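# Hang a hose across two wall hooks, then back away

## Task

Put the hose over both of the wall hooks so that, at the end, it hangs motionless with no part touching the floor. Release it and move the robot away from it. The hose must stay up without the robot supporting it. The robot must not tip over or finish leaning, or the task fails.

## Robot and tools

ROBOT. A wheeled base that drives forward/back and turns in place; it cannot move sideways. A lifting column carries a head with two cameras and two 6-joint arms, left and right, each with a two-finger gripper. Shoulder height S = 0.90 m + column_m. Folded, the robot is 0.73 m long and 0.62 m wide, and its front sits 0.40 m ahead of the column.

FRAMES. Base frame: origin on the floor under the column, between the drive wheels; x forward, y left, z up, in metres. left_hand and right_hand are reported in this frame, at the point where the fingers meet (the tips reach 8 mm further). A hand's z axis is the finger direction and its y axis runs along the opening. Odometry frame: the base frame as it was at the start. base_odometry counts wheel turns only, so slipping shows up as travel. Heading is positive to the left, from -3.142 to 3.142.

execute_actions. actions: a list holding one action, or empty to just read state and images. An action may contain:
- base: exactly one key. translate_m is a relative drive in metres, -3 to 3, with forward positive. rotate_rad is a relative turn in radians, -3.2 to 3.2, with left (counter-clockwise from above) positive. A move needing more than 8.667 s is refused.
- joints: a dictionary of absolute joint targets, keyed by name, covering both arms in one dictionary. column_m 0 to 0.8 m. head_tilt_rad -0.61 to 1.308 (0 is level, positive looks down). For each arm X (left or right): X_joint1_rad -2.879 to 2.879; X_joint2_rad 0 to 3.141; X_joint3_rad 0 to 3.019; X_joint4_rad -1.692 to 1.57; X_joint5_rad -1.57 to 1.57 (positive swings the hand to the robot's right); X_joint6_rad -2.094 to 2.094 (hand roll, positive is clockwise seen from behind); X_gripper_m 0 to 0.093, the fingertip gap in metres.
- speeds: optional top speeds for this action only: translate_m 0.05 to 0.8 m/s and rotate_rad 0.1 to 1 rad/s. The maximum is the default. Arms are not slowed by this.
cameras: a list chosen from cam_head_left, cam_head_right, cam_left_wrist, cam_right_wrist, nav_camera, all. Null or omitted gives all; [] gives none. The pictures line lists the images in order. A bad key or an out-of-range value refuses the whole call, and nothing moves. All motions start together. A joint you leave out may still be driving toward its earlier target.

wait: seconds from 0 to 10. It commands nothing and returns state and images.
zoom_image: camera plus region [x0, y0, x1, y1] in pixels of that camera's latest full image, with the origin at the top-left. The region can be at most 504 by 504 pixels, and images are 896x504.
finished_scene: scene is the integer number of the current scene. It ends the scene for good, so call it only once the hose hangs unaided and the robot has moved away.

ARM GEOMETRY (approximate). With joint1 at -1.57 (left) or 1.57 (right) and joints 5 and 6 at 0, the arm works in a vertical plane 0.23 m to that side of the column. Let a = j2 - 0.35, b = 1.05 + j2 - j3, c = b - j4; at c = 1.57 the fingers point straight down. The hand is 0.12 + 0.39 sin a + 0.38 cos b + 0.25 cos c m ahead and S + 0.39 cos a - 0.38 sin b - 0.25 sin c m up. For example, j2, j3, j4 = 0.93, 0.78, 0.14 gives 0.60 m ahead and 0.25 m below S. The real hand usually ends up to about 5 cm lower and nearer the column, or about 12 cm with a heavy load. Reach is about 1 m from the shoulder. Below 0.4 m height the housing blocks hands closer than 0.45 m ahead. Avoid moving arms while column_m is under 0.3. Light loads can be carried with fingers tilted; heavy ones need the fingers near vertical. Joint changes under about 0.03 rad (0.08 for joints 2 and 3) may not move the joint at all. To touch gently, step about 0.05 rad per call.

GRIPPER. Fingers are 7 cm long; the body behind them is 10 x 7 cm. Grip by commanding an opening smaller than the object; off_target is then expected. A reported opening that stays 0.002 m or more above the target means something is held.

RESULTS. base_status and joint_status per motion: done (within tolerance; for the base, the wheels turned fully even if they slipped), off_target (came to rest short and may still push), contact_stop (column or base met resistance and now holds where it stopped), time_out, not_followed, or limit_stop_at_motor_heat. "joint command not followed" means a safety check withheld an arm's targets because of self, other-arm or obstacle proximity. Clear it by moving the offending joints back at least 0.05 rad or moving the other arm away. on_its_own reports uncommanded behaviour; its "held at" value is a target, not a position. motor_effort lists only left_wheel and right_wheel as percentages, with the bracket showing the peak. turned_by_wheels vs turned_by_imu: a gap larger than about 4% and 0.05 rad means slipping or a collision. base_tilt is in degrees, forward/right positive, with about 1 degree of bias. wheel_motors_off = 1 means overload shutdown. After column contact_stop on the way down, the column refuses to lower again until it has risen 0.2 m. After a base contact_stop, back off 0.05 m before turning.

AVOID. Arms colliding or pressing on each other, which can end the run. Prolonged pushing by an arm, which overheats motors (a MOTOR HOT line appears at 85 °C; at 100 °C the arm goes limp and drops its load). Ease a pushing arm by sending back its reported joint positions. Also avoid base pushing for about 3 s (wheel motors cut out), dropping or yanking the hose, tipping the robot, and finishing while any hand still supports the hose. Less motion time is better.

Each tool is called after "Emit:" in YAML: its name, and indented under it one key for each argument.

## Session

Emit:
execute_actions:
  actions: []

Scene clock: 0.00 s.
base_odometry: x=+0.000 y=+0.000 heading=+0.000 (m, m, rad; odometry frame)
turned_by_wheels: +0.000 (rad since the last result)
turned_by_imu: +0.000 (rad since the last result)
base_tilt: forward=-0.3 right=+0.2 (deg)
base_status: not commanded
joint_positions: column_m=+0.552 head_tilt_rad=+0.876 left_joint1_rad=-1.603 left_joint2_rad=+0.898 left_joint3_rad=+0.429 left_joint4_rad=-0.934 left_joint5_rad=-0.048 left_joint6_rad=+0.041 left_gripper_m=+0.094 right_joint1_rad=+1.554 right_joint2_rad=+0.864 right_joint3_rad=+0.421 right_joint4_rad=-0.977 right_joint5_rad=+0.022 right_joint6_rad=-0.054 right_gripper_m=+0.094
joint_status: not commanded
wheel_motors_off: 0
motor_effort: left_wheel=+4 right_wheel=+3 (%)
left_hand: x=+0.1574 y=+0.2256 z=+1.2437 quat_wxyz=(+0.425, -0.042, -0.904, -0.004) (m; base frame)
right_hand: x=+0.1531 y=-0.2328 z=+1.2542 quat_wxyz=(+0.434, +0.022, -0.901, +0.003) (m; base frame)
pictures: cam_head_left, cam_head_right, cam_left_wrist, cam_right_wrist, nav_camera
camera_calibration (this result's frames):
cam_head_left: T_world_to_cam=[[0.0223761, -0.998903, -0.0411248, 0.0986355], [-0.810232, 0.00597906, -0.586079, 0.945603], [0.585682, 0.0464348, -0.80921, 1.15008], [0, 0, 0, 1]] pos_world=[0.0903716, 0.03947, 1.48891]
cam_head_right: T_world_to_cam=[[0.016194, -0.999812, -0.010695, -0.0436361], [-0.805999, -0.00672352, -0.591878, 0.948997], [0.591695, 0.018205, -0.805957, 1.14118], [0, 0, 0, 1]] pos_world=[0.090368, -0.0580225, 1.48096]
cam_left_wrist: T_world_to_cam=[[-0.082163, -0.996193, 0.0291359, 0.200435], [-0.0610001, 0.0342067, 0.997551, -1.23321], [-0.99475, 0.0801845, -0.0635784, 0.340205], [0, 0, 0, 1]] pos_world=[0.279661, 0.214576, 1.24598]
cam_right_wrist: T_world_to_cam=[[0.0507443, -0.998707, -0.00292408, -0.234987], [-0.0515269, -0.00554201, 0.998656, -1.23798], [-0.997382, -0.0505254, -0.0517416, 0.332231], [0, 0, 0, 1]] pos_world=[0.279496, -0.224758, 1.25282]
Images, in order (width x height): cam_head_left 896x504, cam_head_right 896x504, cam_left_wrist 896x504, cam_right_wrist 896x504, nav_camera 896x504.

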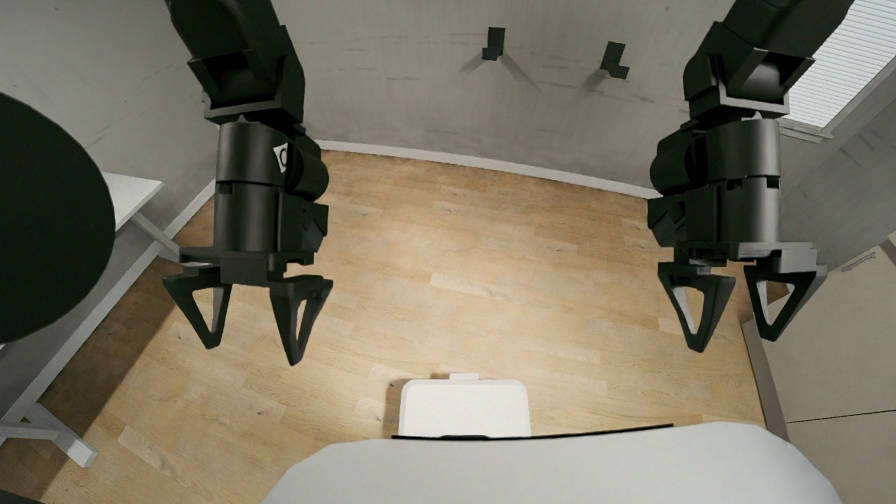

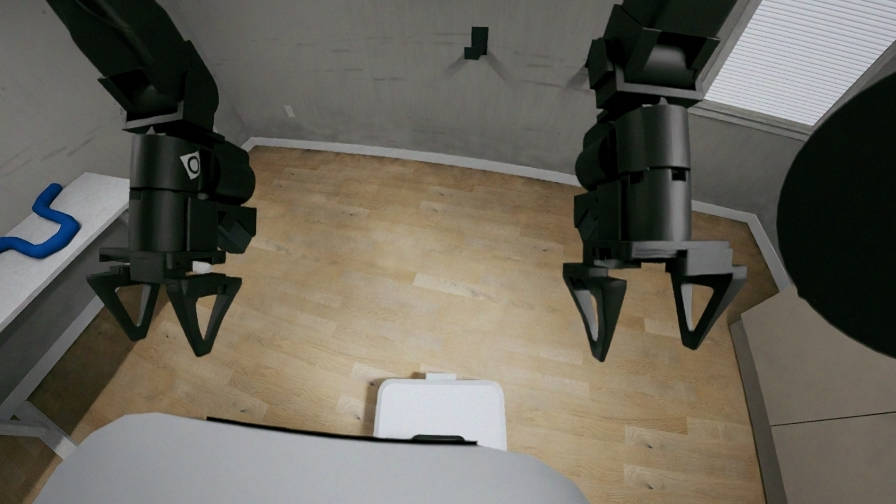

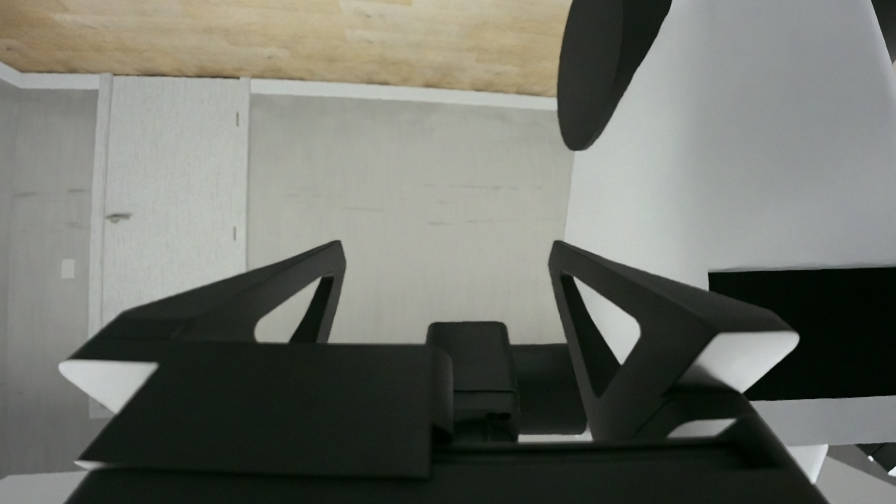

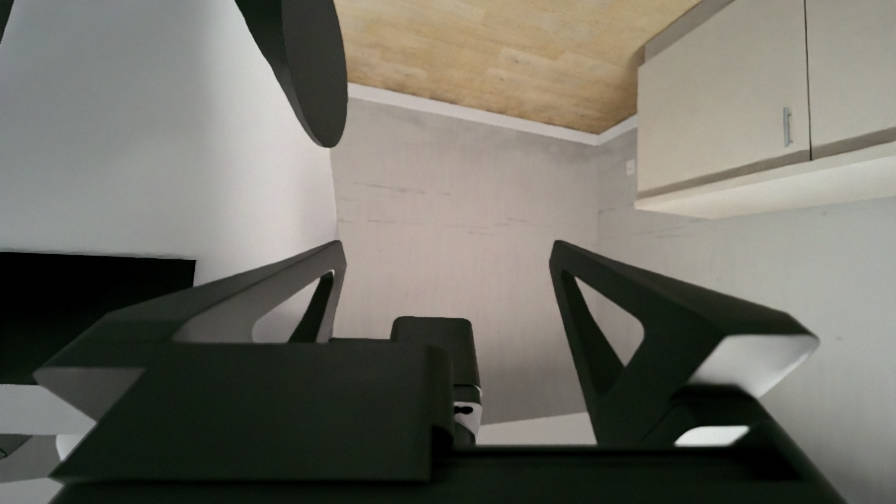

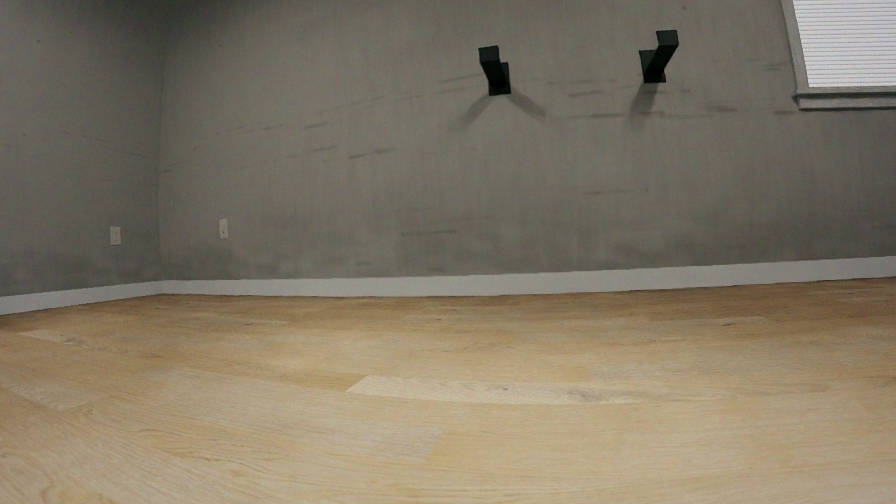

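Emit:
execute_actions:
  actions:
    - {"base":{"rotate_rad":1.37},"joints":{"column_m":0.4,"head_tilt_rad":0.8,"left_joint1_rad":-1.42,"right_joint1_rad":1.42,"left_joint5_rad":0,"left_joint2_rad":1.15,"left_joint3_rad":1.1,"left_joint4_rad":-0.47,"right_joint2_rad":1.15,"right_joint3_rad":1.1,"right_joint4_rad":-0.47,"left_joint6_rad":-1.57,"right_joint6_rad":1.57}}
  cameras: ["cam_head_left","cam_head_right","nav_camera"]

Scene clock: 6.00 s.
base_odometry: x=+0.000 y=+0.000 heading=+1.370 (m, m, rad; odometry frame)
turned_by_wheels: +1.370 (rad since the last result)
turned_by_imu: +1.333 (rad since the last result)
base_tilt: forward=-0.3 right=+0.2 (deg)
base_status: done
joint_positions: column_m=+0.400 head_tilt_rad=+0.816 left_joint1_rad=-1.420 left_joint2_rad=+1.148 left_joint3_rad=+1.097 left_joint4_rad=-0.467 left_joint5_rad=-0.001 left_joint6_rad=-1.556 left_gripper_m=+0.094 right_joint1_rad=+1.419 right_joint2_rad=+1.149 right_joint3_rad=+1.099 right_joint4_rad=-0.468 right_joint5_rad=+0.022 right_joint6_rad=+1.561 right_gripper_m=+0.094
joint_status: all done
wheel_motors_off: 0
motor_effort: left_wheel=+0(40) right_wheel=+0(47) (%)
left_hand: x=+0.5723 y=+0.3033 z=+0.9888 quat_wxyz=(-0.048, +0.727, -0.684, -0.045) (m; base frame)
right_hand: x=+0.5729 y=-0.3084 z=+0.9895 quat_wxyz=(-0.055, -0.728, -0.681, +0.053) (m; base frame)
pictures: cam_head_left, cam_head_right, nav_camera
camera_calibration (this result's frames):
cam_head_left: T_world_to_cam=[[0.0248201, -0.998903, -0.0396976, 0.0902976], [-0.77334, 0.00597906, -0.633963, 0.921233], [0.633505, 0.0464348, -0.772344, 0.973848], [0, 0, 0, 1]] pos_world=[0.0932474, 0.03947, 1.33976]
cam_head_right: T_world_to_cam=[[0.0168106, -0.999812, -0.00969698, -0.0466724], [-0.768765, -0.00672352, -0.639496, 0.923362], [0.639311, 0.018205, -0.768733, 0.96496], [0, 0, 0, 1]] pos_world=[0.0937237, -0.0580225, 1.33183]
Images, in order (width x height): cam_head_left 896x504, cam_head_right 896x504, nav_camera 896x504.

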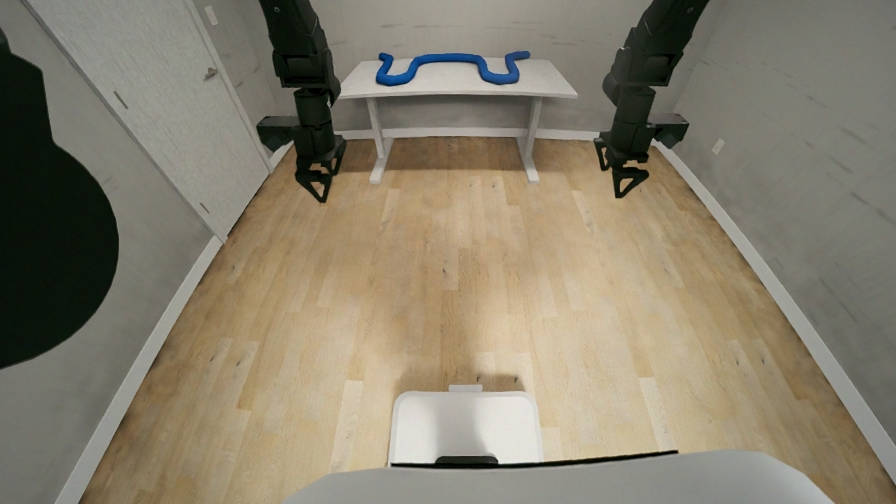

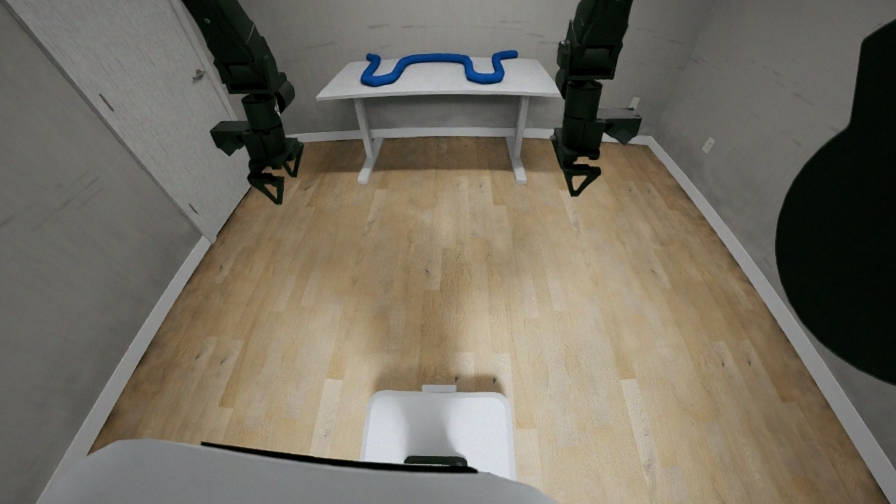

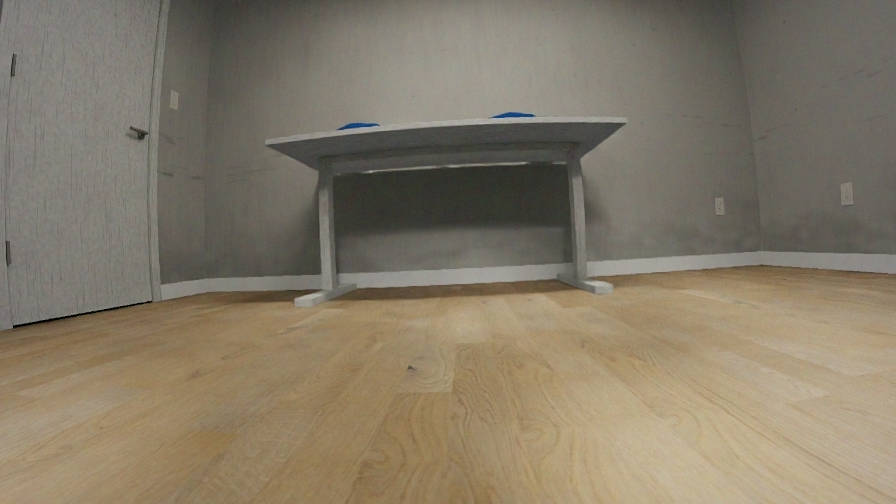

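Nearly the same geometry as in scene 1.

Emit:
execute_actions:
  actions:
    - {"base":{"translate_m":1.4},"joints":{"head_tilt_rad":0.9,"left_joint1_rad":-1.22,"left_joint5_rad":0.15,"right_joint1_rad":1.48,"column_m":0.3}}
  cameras: ["cam_head_left","cam_left_wrist","cam_right_wrist"]

Scene clock: 11.97 s.
base_odometry: x=+0.279 y=+1.372 heading=+1.370 (m, m, rad; odometry frame)
turned_by_wheels: +0.001 (rad since the last result)
turned_by_imu: -0.001 (rad since the last result)
base_tilt: forward=-0.2 right=+0.2 (deg)
base_status: done
joint_positions: column_m=+0.300 head_tilt_rad=+0.902 left_joint1_rad=-1.212 left_joint2_rad=+1.148 left_joint3_rad=+1.095 left_joint4_rad=-0.467 left_joint5_rad=+0.146 left_joint6_rad=-1.556 left_gripper_m=+0.094 right_joint1_rad=+1.474 right_joint2_rad=+1.149 right_joint3_rad=+1.095 right_joint4_rad=-0.468 right_joint5_rad=+0.022 right_joint6_rad=+1.562 right_gripper_m=+0.094
joint_status: all done
wheel_motors_off: 0
motor_effort: left_wheel=+1(61) right_wheel=-1(53) (%)
left_hand: x=+0.5620 y=+0.3843 z=+0.9062 quat_wxyz=(-0.063, +0.760, -0.645, -0.053) (m; base frame)
right_hand: x=+0.5723 y=-0.2798 z=+0.8854 quat_wxyz=(-0.037, -0.720, -0.692, +0.037) (m; base frame)
pictures: cam_head_left, cam_left_wrist, cam_right_wrist
camera_calibration (this result's frames):
cam_head_left: T_world_to_cam=[[0.0213275, -0.998903, -0.0416782, 0.0890491], [-0.824814, 0.00597906, -0.565372, 0.772193], [0.565001, 0.0464348, -0.823782, 0.966183], [0, 0, 0, 1]] pos_world=[0.0891223, 0.03947, 1.23621]
cam_left_wrist: T_world_to_cam=[[0.98693, 0.159155, 0.0252927, -0.639717], [0.131042, -0.883935, 0.448873, -0.135171], [0.0937974, -0.439692, -0.893238, 1.04842], [0, 0, 0, 1]] pos_world=[0.55073, 0.443313, 1.01334]
cam_right_wrist: T_world_to_cam=[[-0.998988, 0.0435543, 0.0112185, 0.575618], [0.0434123, 0.868584, 0.493637, -0.21089], [0.0117558, 0.493624, -0.869596, 1.02777], [0, 0, 0, 1]] pos_world=[0.572108, -0.349225, 0.991387]
Images, in order (width x height): cam_head_left 896x504, cam_left_wrist 896x504, cam_right_wrist 896x504.

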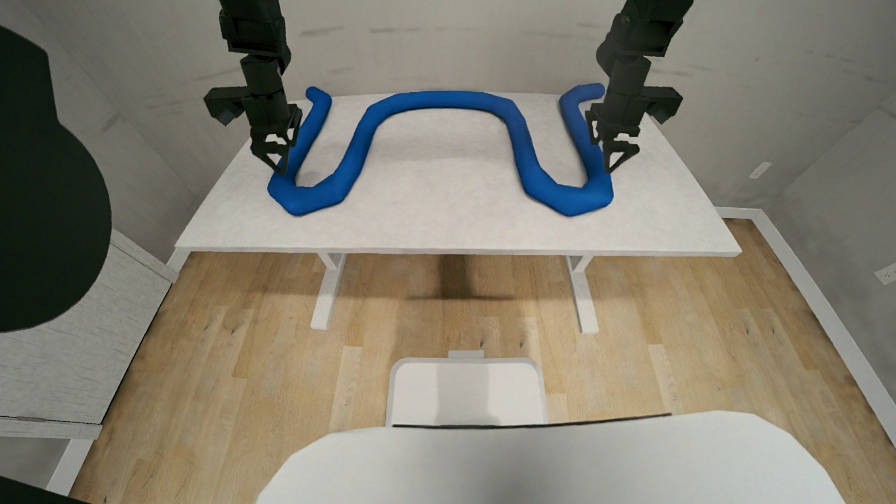

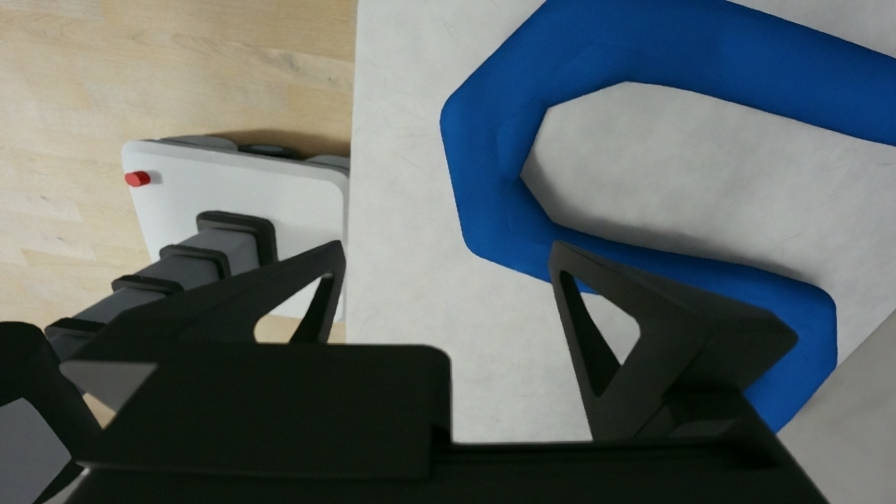

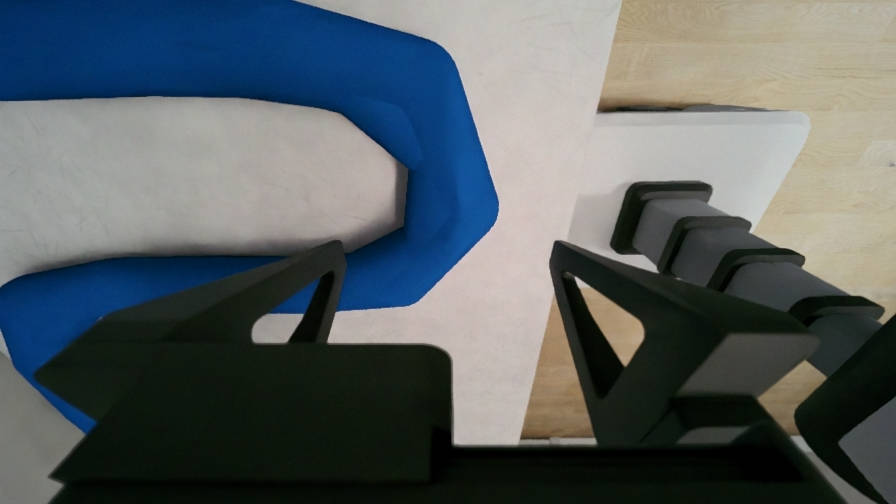

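Emit:
execute_actions:
  actions:
    - {"joints":{"left_joint2_rad":1.23,"left_joint4_rad":-0.3,"column_m":0.2}}
  cameras: ["cam_head_left","cam_left_wrist","cam_right_wrist"]

Scene clock: 16.43 s.
base_odometry: x=+0.279 y=+1.372 heading=+1.370 (m, m, rad; odometry frame)
turned_by_wheels: +0.000 (rad since the last result)
turned_by_imu: -0.001 (rad since the last result)
base_tilt: forward=-0.2 right=+0.1 (deg)
base_status: not commanded
joint_positions: column_m=+0.200 head_tilt_rad=+0.902 left_joint1_rad=-1.212 left_joint2_rad=+1.229 left_joint3_rad=+1.095 left_joint4_rad=-0.312 left_joint5_rad=+0.146 left_joint6_rad=-1.556 left_gripper_m=+0.094 right_joint1_rad=+1.474 right_joint2_rad=+1.149 right_joint3_rad=+1.095 right_joint4_rad=-0.468 right_joint5_rad=+0.022 right_joint6_rad=+1.562 right_gripper_m=+0.094
joint_status: all done
wheel_motors_off: 0
motor_effort: left_wheel=+2(3) right_wheel=-1(2) (%)
left_hand: x=+0.5714 y=+0.3970 z=+0.7726 quat_wxyz=(-0.091, +0.754, -0.650, -0.030) (m; base frame)
right_hand: x=+0.5723 y=-0.2798 z=+0.7854 quat_wxyz=(-0.037, -0.720, -0.692, +0.037) (m; base frame)
pictures: cam_head_left, cam_left_wrist, cam_right_wrist
camera_calibration (this result's frames):
cam_head_left: T_world_to_cam=[[0.0213275, -0.998903, -0.0416782, 0.0848813], [-0.824814, 0.00597906, -0.565372, 0.715657], [0.565001, 0.0464348, -0.823782, 0.883805], [0, 0, 0, 1]] pos_world=[0.0891223, 0.03947, 1.13621]
cam_left_wrist: T_world_to_cam=[[0.986083, 0.136273, 0.0952381, -0.692091], [0.0803343, -0.892082, 0.444675, -0.0298009], [0.145557, -0.430835, -0.890614, 0.898685], [0, 0, 0, 1]] pos_world=[0.554043, 0.454914, 0.879547]
cam_right_wrist: T_world_to_cam=[[-0.998988, 0.0435543, 0.0112185, 0.57674], [0.0434123, 0.868584, 0.493637, -0.161527], [0.0117558, 0.493624, -0.869596, 0.940807], [0, 0, 0, 1]] pos_world=[0.572108, -0.349225, 0.891388]
Images, in order (width x height): cam_head_left 896x504, cam_left_wrist 896x504, cam_right_wrist 896x504.

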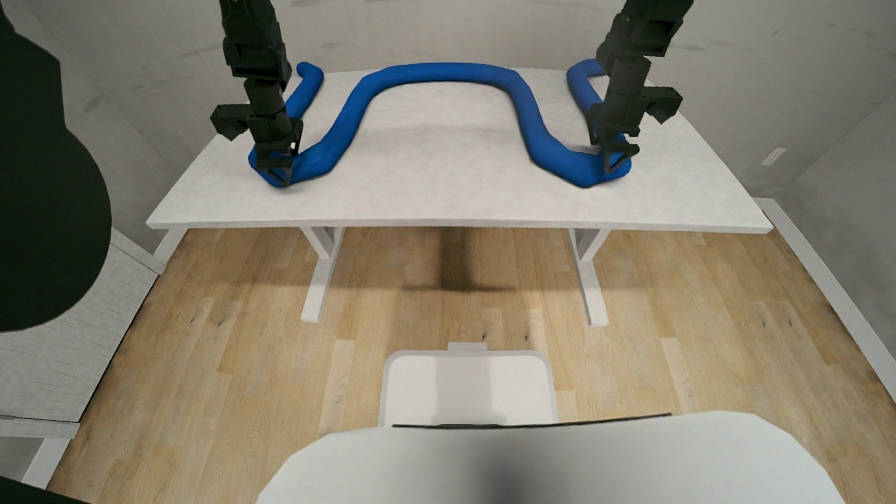

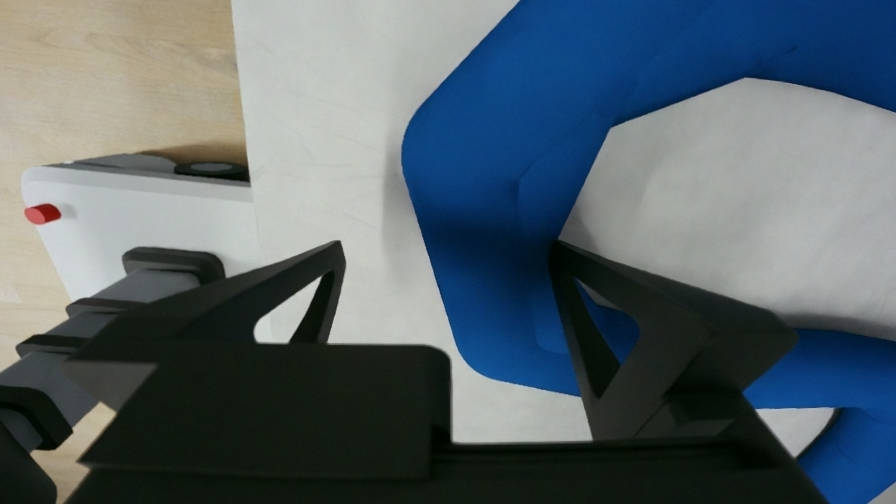

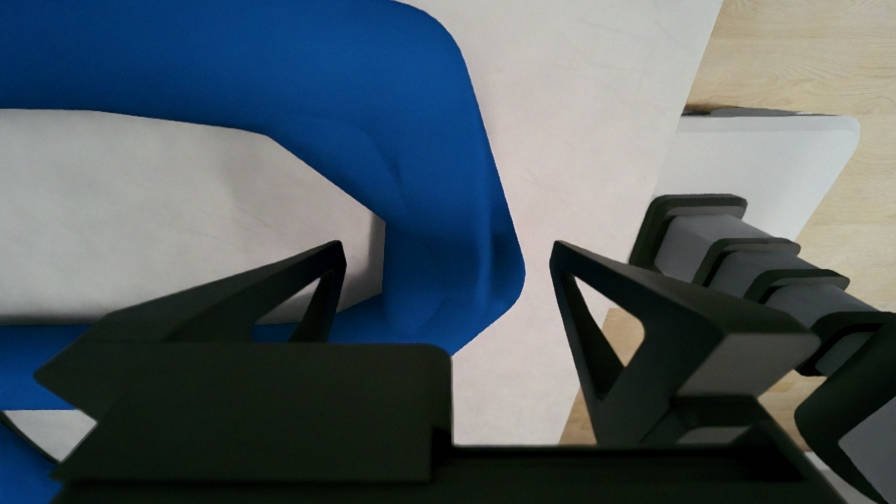

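Emit:
execute_actions:
  actions:
    - {"joints":{"left_joint4_rad":-0.23}}
  cameras: []

Emit:
execute_actions:
  actions:
    - {"joints":{"column_m":0.15}}
  cameras: ["cam_head_left","cam_left_wrist","cam_right_wrist"]

Emit:
execute_actions:
  actions:
    - {"joints":{"left_gripper_m":0.02,"right_gripper_m":0.02}}
  cameras: ["cam_left_wrist","cam_right_wrist"]

Scene clock: 21.03 s.
base_odometry: x=+0.279 y=+1.372 heading=+1.370 (m, m, rad; odometry frame)
turned_by_wheels: +0.000 (rad since the last result)
turned_by_imu: -0.001 (rad since the last result)
base_tilt: forward=-0.2 right=+0.1 (deg)
base_status: not commanded
joint_positions: column_m=+0.200 head_tilt_rad=+0.902 left_joint1_rad=-1.212 left_joint2_rad=+1.229 left_joint3_rad=+1.095 left_joint4_rad=-0.241 left_joint5_rad=+0.146 left_joint6_rad=-1.556 left_gripper_m=+0.094 right_joint1_rad=+1.474 right_joint2_rad=+1.149 right_joint3_rad=+1.095 right_joint4_rad=-0.468 right_joint5_rad=+0.022 right_joint6_rad=+1.562 right_gripper_m=+0.094
joint_status: all done
wheel_motors_off: 0
motor_effort: left_wheel=+1(2) right_wheel=-1(1) (%)
left_hand: x=+0.5884 y=+0.3994 z=+0.7749 quat_wxyz=(-0.118, +0.746, -0.655, -0.008) (m; base frame)
right_hand: x=+0.5723 y=-0.2798 z=+0.7854 quat_wxyz=(-0.037, -0.720, -0.692, +0.037) (m; base frame)
pictures: none
No camera images: the call's "cameras" was empty. Leave "cameras" out to get every camera's image.

Scene clock: 22.27 s.
base_odometry: x=+0.279 y=+1.372 heading=+1.370 (m, m, rad; odometry frame)
turned_by_wheels: +0.000 (rad since the last result)
turned_by_imu: +0.000 (rad since the last result)
base_tilt: forward=-0.2 right=+0.2 (deg)
base_status: not commanded
joint_positions: column_m=+0.150 head_tilt_rad=+0.902 left_joint1_rad=-1.210 left_joint2_rad=+1.206 left_joint3_rad=+1.095 left_joint4_rad=-0.242 left_joint5_rad=+0.145 left_joint6_rad=-1.556 left_gripper_m=+0.094 right_joint1_rad=+1.474 right_joint2_rad=+1.149 right_joint3_rad=+1.095 right_joint4_rad=-0.468 right_joint5_rad=+0.022 right_joint6_rad=+1.562 right_gripper_m=+0.094
joint_status: all done
wheel_motors_off: 0
motor_effort: left_wheel=+4(5) right_wheel=-2(3) (%)
left_hand: x=+0.5964 y=+0.3987 z=+0.7363 quat_wxyz=(-0.127, +0.744, -0.656, -0.002) (m; base frame)
right_hand: x=+0.5721 y=-0.2798 z=+0.7354 quat_wxyz=(-0.037, -0.720, -0.692, +0.037) (m; base frame)
pictures: cam_head_left, cam_left_wrist, cam_right_wrist
camera_calibration (this result's frames):
cam_head_left: T_world_to_cam=[[0.021327, -0.998903, -0.0416785, 0.0827985], [-0.824821, 0.00597906, -0.565363, 0.687387], [0.564992, 0.0464348, -0.823789, 0.842638], [0, 0, 0, 1]] pos_world=[0.0891218, 0.03947, 1.08623]
cam_left_wrist: T_world_to_cam=[[0.977134, 0.106442, 0.184061, -0.761725], [0.0170325, -0.902075, 0.431244, 0.0374354], [0.211939, -0.418248, -0.883261, 0.813415], [0, 0, 0, 1]] pos_world=[0.571275, 0.455058, 0.842518]
cam_right_wrist: T_world_to_cam=[[-0.998982, 0.043586, 0.0115986, 0.576803], [0.0436275, 0.868574, 0.493636, -0.136942], [0.0114414, 0.49364, -0.869591, 0.897466], [0, 0, 0, 1]] pos_world=[0.571923, -0.349221, 0.841338]
Images, in order (width x height): cam_head_left 896x504, cam_left_wrist 896x504, cam_right_wrist 896x504.

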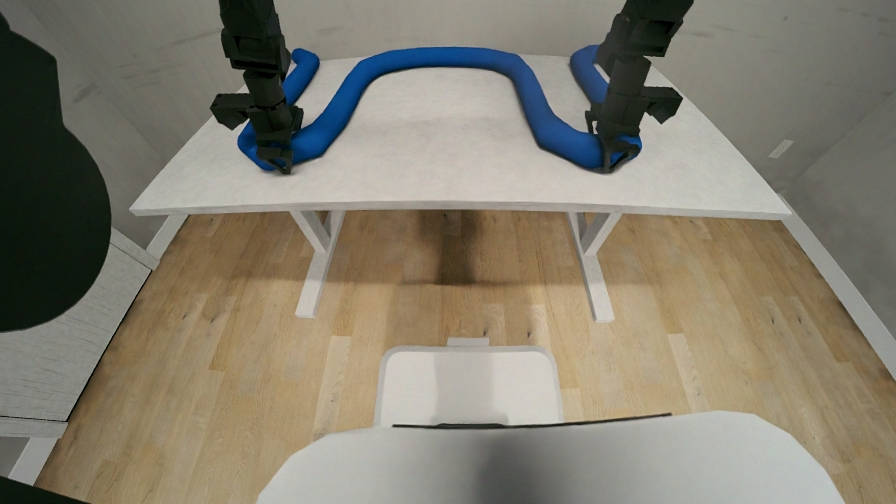

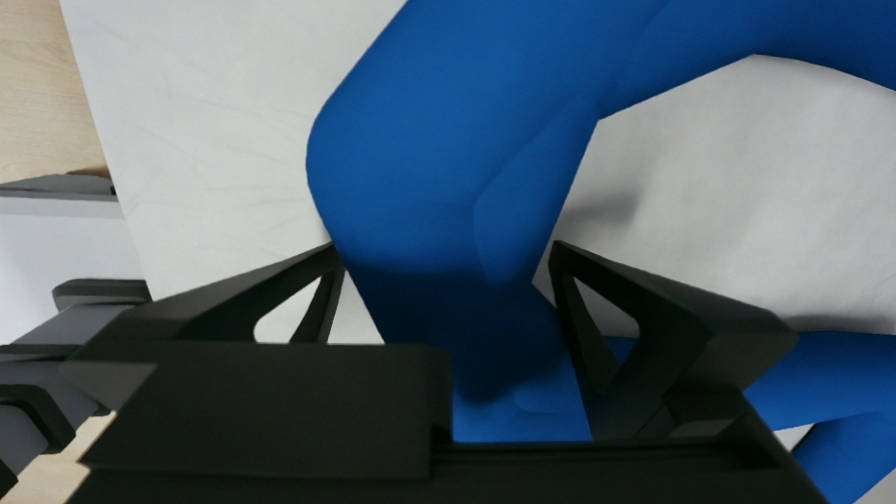

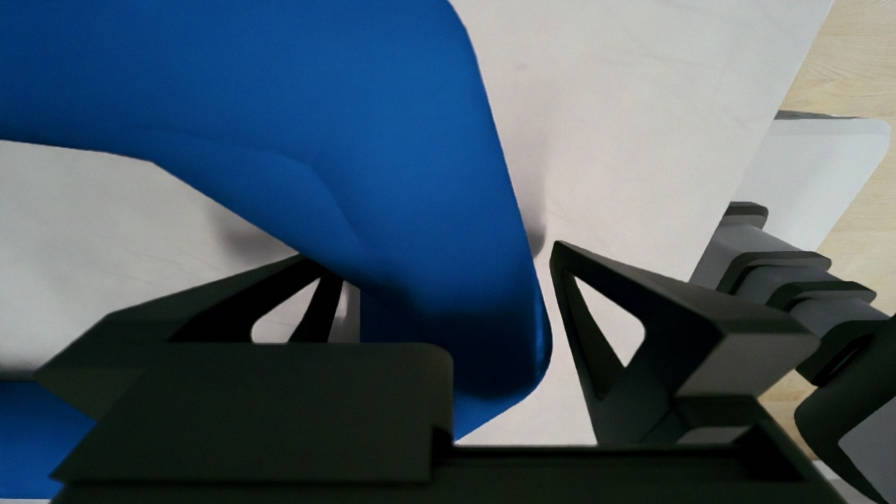

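Scene clock: 22.93 s.
base_odometry: x=+0.279 y=+1.372 heading=+1.370 (m, m, rad; odometry frame)
turned_by_wheels: +0.000 (rad since the last result)
turned_by_imu: +0.000 (rad since the last result)
base_tilt: forward=-0.3 right=+0.1 (deg)
base_status: not commanded
joint_positions: column_m=+0.150 head_tilt_rad=+0.902 left_joint1_rad=-1.210 left_joint2_rad=+1.208 left_joint3_rad=+1.095 left_joint4_rad=-0.241 left_joint5_rad=+0.148 left_joint6_rad=-1.563 left_gripper_m=+0.065 right_joint1_rad=+1.474 right_joint2_rad=+1.149 right_joint3_rad=+1.092 right_joint4_rad=-0.470 right_joint5_rad=+0.022 right_joint6_rad=+1.558 right_gripper_m=+0.065
joint_status: left_gripper_m off_target (ended at +0.065, target +0.020); right_gripper_m off_target (ended at +0.065, target +0.020)
wheel_motors_off: 0
motor_effort: left_wheel=+3(4) right_wheel=-2(2) (%)
left_hand: x=+0.5959 y=+0.3983 z=+0.7354 quat_wxyz=(-0.126, +0.747, -0.653, -0.001) (m; base frame)
right_hand: x=+0.5701 y=-0.2799 z=+0.7349 quat_wxyz=(-0.036, -0.719, -0.693, +0.039) (m; base frame)
pictures: cam_left_wrist, cam_right_wrist
camera_calibration (this result's frames):
cam_left_wrist: T_world_to_cam=[[0.976422, 0.113256, 0.183774, -0.76311], [0.0224256, -0.89993, 0.435458, 0.0303429], [0.214702, -0.42107, -0.881251, 0.810486], [0, 0, 0, 1]] pos_world=[0.570424, 0.455004, 0.841268]
cam_right_wrist: T_world_to_cam=[[-0.99904, 0.0405664, 0.0165276, 0.570338], [0.0434399, 0.868964, 0.492965, -0.135863], [0.00563589, 0.49321, -0.869892, 0.900547], [0, 0, 0, 1]] pos_world=[0.570617, -0.349235, 0.840928]
Images, in order (width x height): cam_left_wrist 896x504, cam_right_wrist 896x504.

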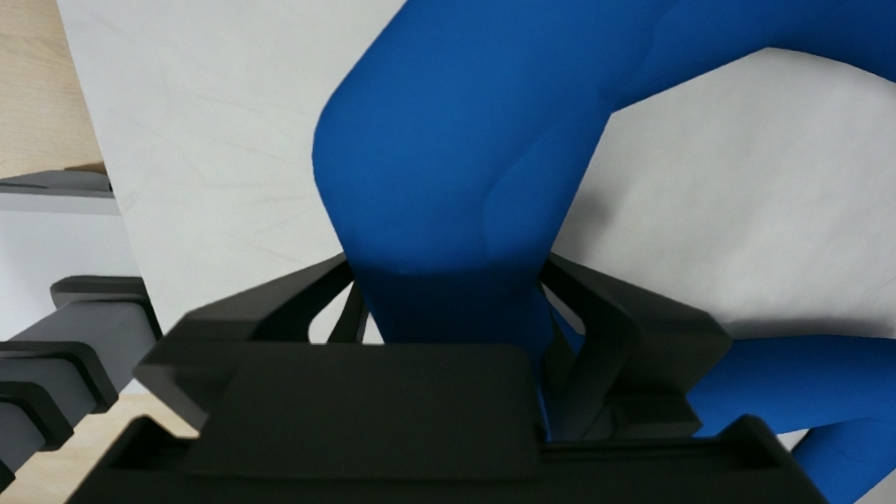

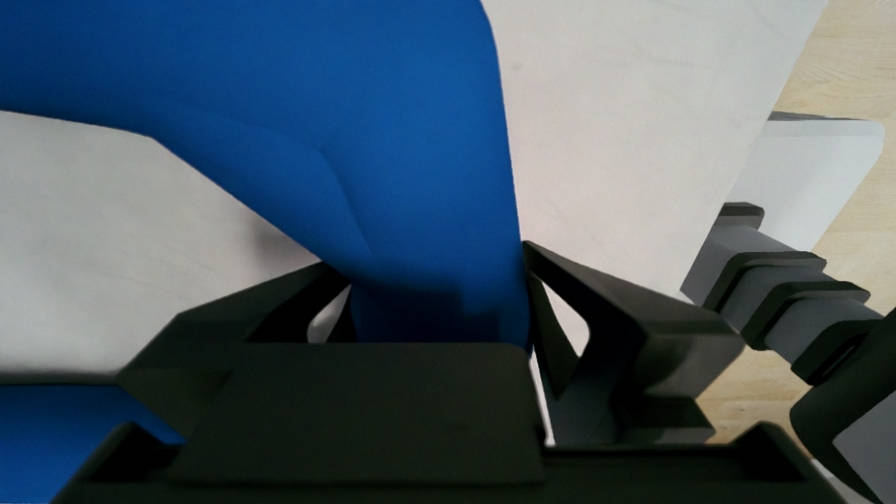

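Emit:
execute_actions:
  actions:
    - {"joints":{"column_m":0.79,"head_tilt_rad":0.7,"right_joint1_rad":1.08,"left_joint1_rad":-1.08,"right_joint5_rad":-0.15,"right_joint2_rad":1.23,"right_joint4_rad":-0.4,"left_joint4_rad":-0.4,"right_joint6_rad":1.2,"left_joint6_rad":-1.2},"base":{"translate_m":-1.46},"speeds":{"translate_m":0.2}}
  cameras: []

Emit:
execute_actions:
  actions:
    - {"base":{"rotate_rad":-1.61},"speeds":{"rotate_rad":0.7}}
  cameras: []

Emit:
execute_actions:
  actions:
    - {"base":{"translate_m":0.7},"speeds":{"translate_m":0.5}}
  cameras: ["cam_head_left","cam_head_right","nav_camera"]

Scene clock: 40.43 s.
base_odometry: x=-0.011 y=-0.059 heading=+1.371 (m, m, rad; odometry frame)
turned_by_wheels: +0.001 (rad since the last result)
turned_by_imu: -0.003 (rad since the last result)
base_tilt: forward=-0.2 right=+0.2 (deg)
base_status: done
joint_positions: column_m=+0.790 head_tilt_rad=+0.716 left_joint1_rad=-1.096 left_joint2_rad=+1.252 left_joint3_rad=+1.081 left_joint4_rad=-0.399 left_joint5_rad=+0.160 left_joint6_rad=-1.200 left_gripper_m=+0.061 right_joint1_rad=+1.085 right_joint2_rad=+1.256 right_joint3_rad=+1.079 right_joint4_rad=-0.403 right_joint5_rad=-0.160 right_joint6_rad=+1.196 right_gripper_m=+0.062
joint_status: all done
wheel_motors_off: 0
on_its_own: left_gripper_m moved -0.004 toward your old target +0.020
motor_effort: left_wheel=+2(39) right_wheel=-2(35) (%)
left_hand: x=+0.5229 y=+0.4516 z=+1.3692 quat_wxyz=(-0.059, +0.658, -0.743, -0.109) (m; base frame)
right_hand: x=+0.5181 y=-0.4577 z=+1.3699 quat_wxyz=(-0.057, -0.660, -0.741, +0.114) (m; base frame)
pictures: none
No camera images: the call's "cameras" was empty. Leave "cameras" out to get every camera's image.

Scene clock: 44.20 s.
base_odometry: x=-0.011 y=-0.059 heading=-0.238 (m, m, rad; odometry frame)
turned_by_wheels: -1.610 (rad since the last result)
turned_by_imu: -1.569 (rad since the last result)
base_tilt: forward=-0.2 right=+0.2 (deg)
base_status: done
joint_positions: column_m=+0.790 head_tilt_rad=+0.716 left_joint1_rad=-1.101 left_joint2_rad=+1.252 left_joint3_rad=+1.083 left_joint4_rad=-0.399 left_joint5_rad=+0.158 left_joint6_rad=-1.200 left_gripper_m=+0.061 right_joint1_rad=+1.088 right_joint2_rad=+1.256 right_joint3_rad=+1.080 right_joint4_rad=-0.403 right_joint5_rad=-0.159 right_joint6_rad=+1.196 right_gripper_m=+0.062
joint_status: not commanded
wheel_motors_off: 0
motor_effort: left_wheel=+3(55) right_wheel=-3(47) (%)
left_hand: x=+0.5246 y=+0.4492 z=+1.3684 quat_wxyz=(-0.058, +0.657, -0.744, -0.107) (m; base frame)
right_hand: x=+0.5186 y=-0.4563 z=+1.3694 quat_wxyz=(-0.057, -0.659, -0.741, +0.114) (m; base frame)
pictures: none
No camera images: the call's "cameras" was empty. Leave "cameras" out to get every camera's image.

Scene clock: 47.30 s.
base_odometry: x=+0.669 y=-0.224 heading=-0.239 (m, m, rad; odometry frame)
turned_by_wheels: -0.001 (rad since the last result)
turned_by_imu: -0.001 (rad since the last result)
base_tilt: forward=-0.3 right=+0.3 (deg)
base_status: done
joint_positions: column_m=+0.790 head_tilt_rad=+0.716 left_joint1_rad=-1.101 left_joint2_rad=+1.252 left_joint3_rad=+1.082 left_joint4_rad=-0.399 left_joint5_rad=+0.159 left_joint6_rad=-1.200 left_gripper_m=+0.061 right_joint1_rad=+1.088 right_joint2_rad=+1.256 right_joint3_rad=+1.080 right_joint4_rad=-0.403 right_joint5_rad=-0.159 right_joint6_rad=+1.196 right_gripper_m=+0.062
joint_status: not commanded
wheel_motors_off: 0
motor_effort: left_wheel=-1(53) right_wheel=+2(63) (%)
left_hand: x=+0.5244 y=+0.4490 z=+1.3683 quat_wxyz=(-0.058, +0.657, -0.744, -0.107) (m; base frame)
right_hand: x=+0.5186 y=-0.4563 z=+1.3694 quat_wxyz=(-0.057, -0.659, -0.741, +0.114) (m; base frame)
pictures: cam_head_left, cam_head_right, nav_camera
camera_calibration (this result's frames):
cam_head_left: T_world_to_cam=[[0.0286432, -0.998903, -0.0370338, 0.100852], [-0.706492, 0.00597906, -0.707696, 1.29599], [0.707141, 0.0464348, -0.705546, 1.15265], [0, 0, 0, 1]] pos_world=[0.0976345, 0.03947, 1.73415]
cam_head_right: T_world_to_cam=[[0.0176913, -0.999812, -0.00797792, -0.0459888], [-0.701389, -0.00672352, -0.712747, 1.2994], [0.712559, 0.018205, -0.701376, 1.14138], [0, 0, 0, 1]] pos_world=[0.0988965, -0.0580225, 1.72631]
Images, in order (width x height): cam_head_left 896x504, cam_head_right 896x504, nav_camera 896x504.

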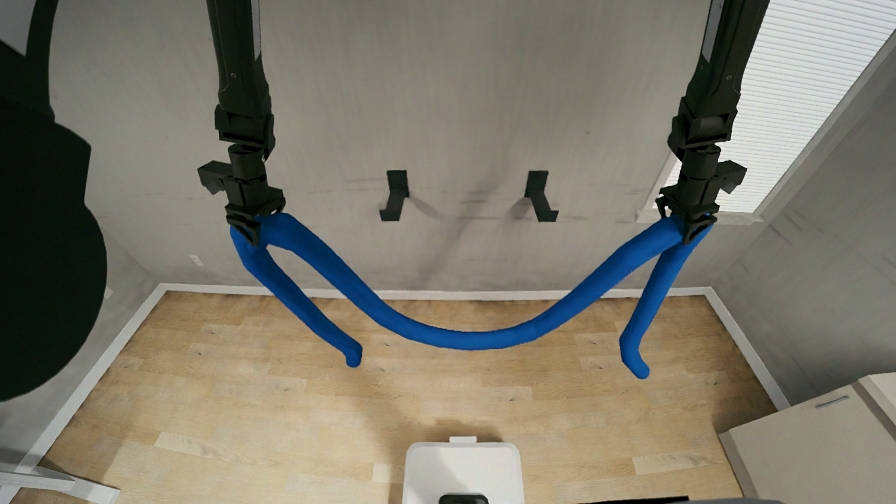

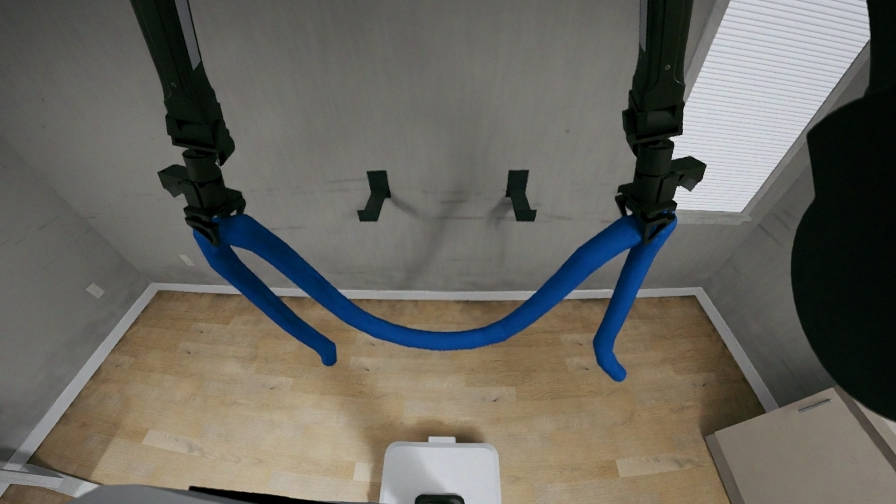

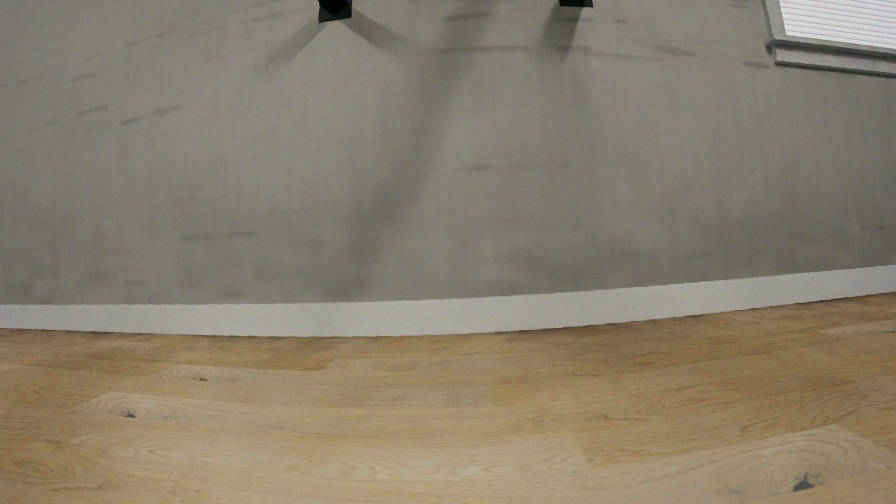

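Emit:
execute_actions:
  actions:
    - {"base":{"translate_m":0.7},"speeds":{"translate_m":0.3},"joints":{"head_tilt_rad":1.0}}
  cameras: ["cam_head_left"]

Emit:
execute_actions:
  actions:
    - {"joints":{"column_m":0.53}}
  cameras: ["cam_head_left","cam_head_right"]

Scene clock: 53.77 s.
base_odometry: x=+1.349 y=-0.390 heading=-0.240 (m, m, rad; odometry frame)
turned_by_wheels: -0.001 (rad since the last result)
turned_by_imu: -0.002 (rad since the last result)
base_tilt: forward=-0.3 right=+0.2 (deg)
base_status: done
joint_positions: column_m=+0.790 head_tilt_rad=+1.000 left_joint1_rad=-1.101 left_joint2_rad=+1.252 left_joint3_rad=+1.082 left_joint4_rad=-0.399 left_joint5_rad=+0.159 left_joint6_rad=-1.200 left_gripper_m=+0.061 right_joint1_rad=+1.088 right_joint2_rad=+1.256 right_joint3_rad=+1.080 right_joint4_rad=-0.403 right_joint5_rad=-0.159 right_joint6_rad=+1.196 right_gripper_m=+0.062
joint_status: all done
wheel_motors_off: 0
motor_effort: left_wheel=+0(32) right_wheel=+2(38) (%)
left_hand: x=+0.5244 y=+0.4490 z=+1.3683 quat_wxyz=(-0.058, +0.657, -0.744, -0.107) (m; base frame)
right_hand: x=+0.5189 y=-0.4564 z=+1.3694 quat_wxyz=(-0.057, -0.659, -0.741, +0.114) (m; base frame)
pictures: cam_head_left
camera_calibration (this result's frames):
cam_head_left: T_world_to_cam=[[0.0171147, -0.998903, -0.0435778, 0.11305], [-0.876534, 0.00597906, -0.481302, 0.902441], [0.481035, 0.0464348, -0.875471, 1.46573], [0, 0, 0, 1]] pos_world=[0.0840197, 0.03947, 1.72247]
Images, in order (width x height): cam_head_left 896x504.

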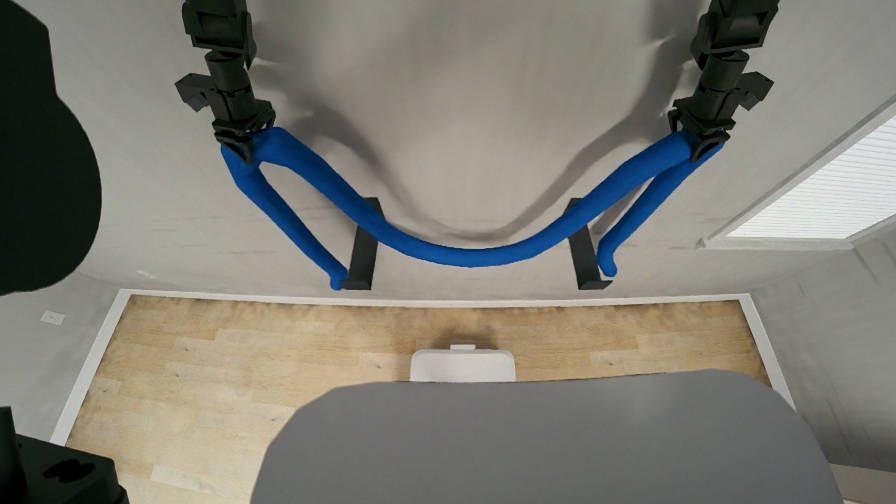

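Scene clock: 57.67 s.
base_odometry: x=+1.349 y=-0.390 heading=-0.240 (m, m, rad; odometry frame)
turned_by_wheels: +0.000 (rad since the last result)
turned_by_imu: -0.001 (rad since the last result)
base_tilt: forward=-0.2 right=+0.1 (deg)
base_status: not commanded
joint_positions: column_m=+0.530 head_tilt_rad=+1.000 left_joint1_rad=-1.101 left_joint2_rad=+1.252 left_joint3_rad=+1.082 left_joint4_rad=-0.399 left_joint5_rad=+0.162 left_joint6_rad=-1.200 left_gripper_m=+0.061 right_joint1_rad=+1.088 right_joint2_rad=+1.256 right_joint3_rad=+1.080 right_joint4_rad=-0.403 right_joint5_rad=-0.159 right_joint6_rad=+1.196 right_gripper_m=+0.062
joint_status: all done
wheel_motors_off: 0
motor_effort: left_wheel=-1(2) right_wheel=+2(2) (%)
left_hand: x=+0.5245 y=+0.4486 z=+1.1083 quat_wxyz=(-0.057, +0.657, -0.744, -0.106) (m; base frame)
right_hand: x=+0.5189 y=-0.4564 z=+1.1095 quat_wxyz=(-0.057, -0.659, -0.741, +0.114) (m; base frame)
pictures: cam_head_left, cam_head_right
camera_calibration (this result's frames):
cam_head_left: T_world_to_cam=[[0.0171147, -0.998903, -0.0435778, 0.101725], [-0.876534, 0.00597906, -0.481302, 0.777358], [0.481035, 0.0464348, -0.875471, 1.23821], [0, 0, 0, 1]] pos_world=[0.0840197, 0.03947, 1.46259]
cam_head_right: T_world_to_cam=[[0.014746, -0.999812, -0.0126169, -0.0408821], [-0.873052, -0.00672352, -0.487581, 0.78139], [0.487404, 0.018205, -0.872987, 1.23053], [0, 0, 0, 1]] pos_world=[0.0830333, -0.0580225, 1.45471]
Images, in order (width x height): cam_head_left 896x504, cam_head_right 896x504.

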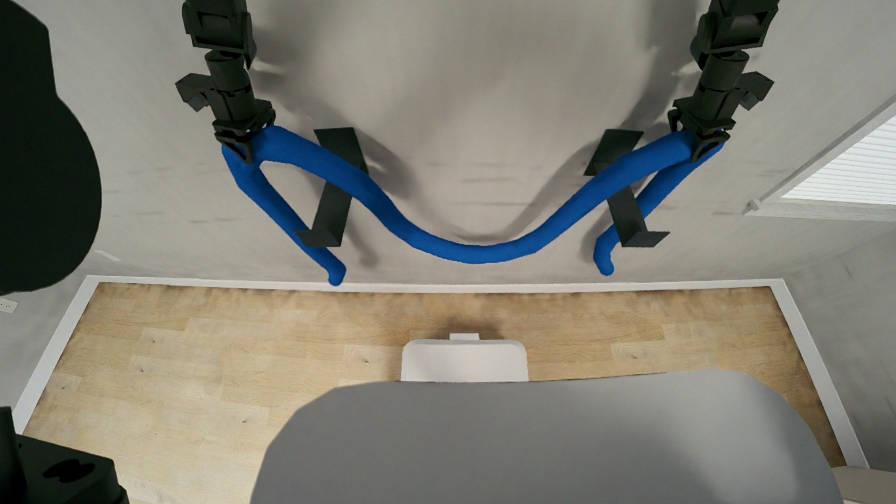

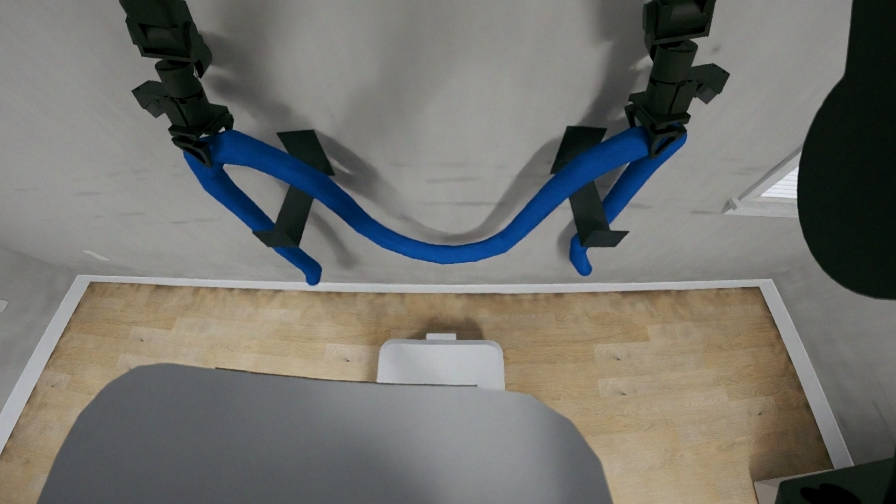

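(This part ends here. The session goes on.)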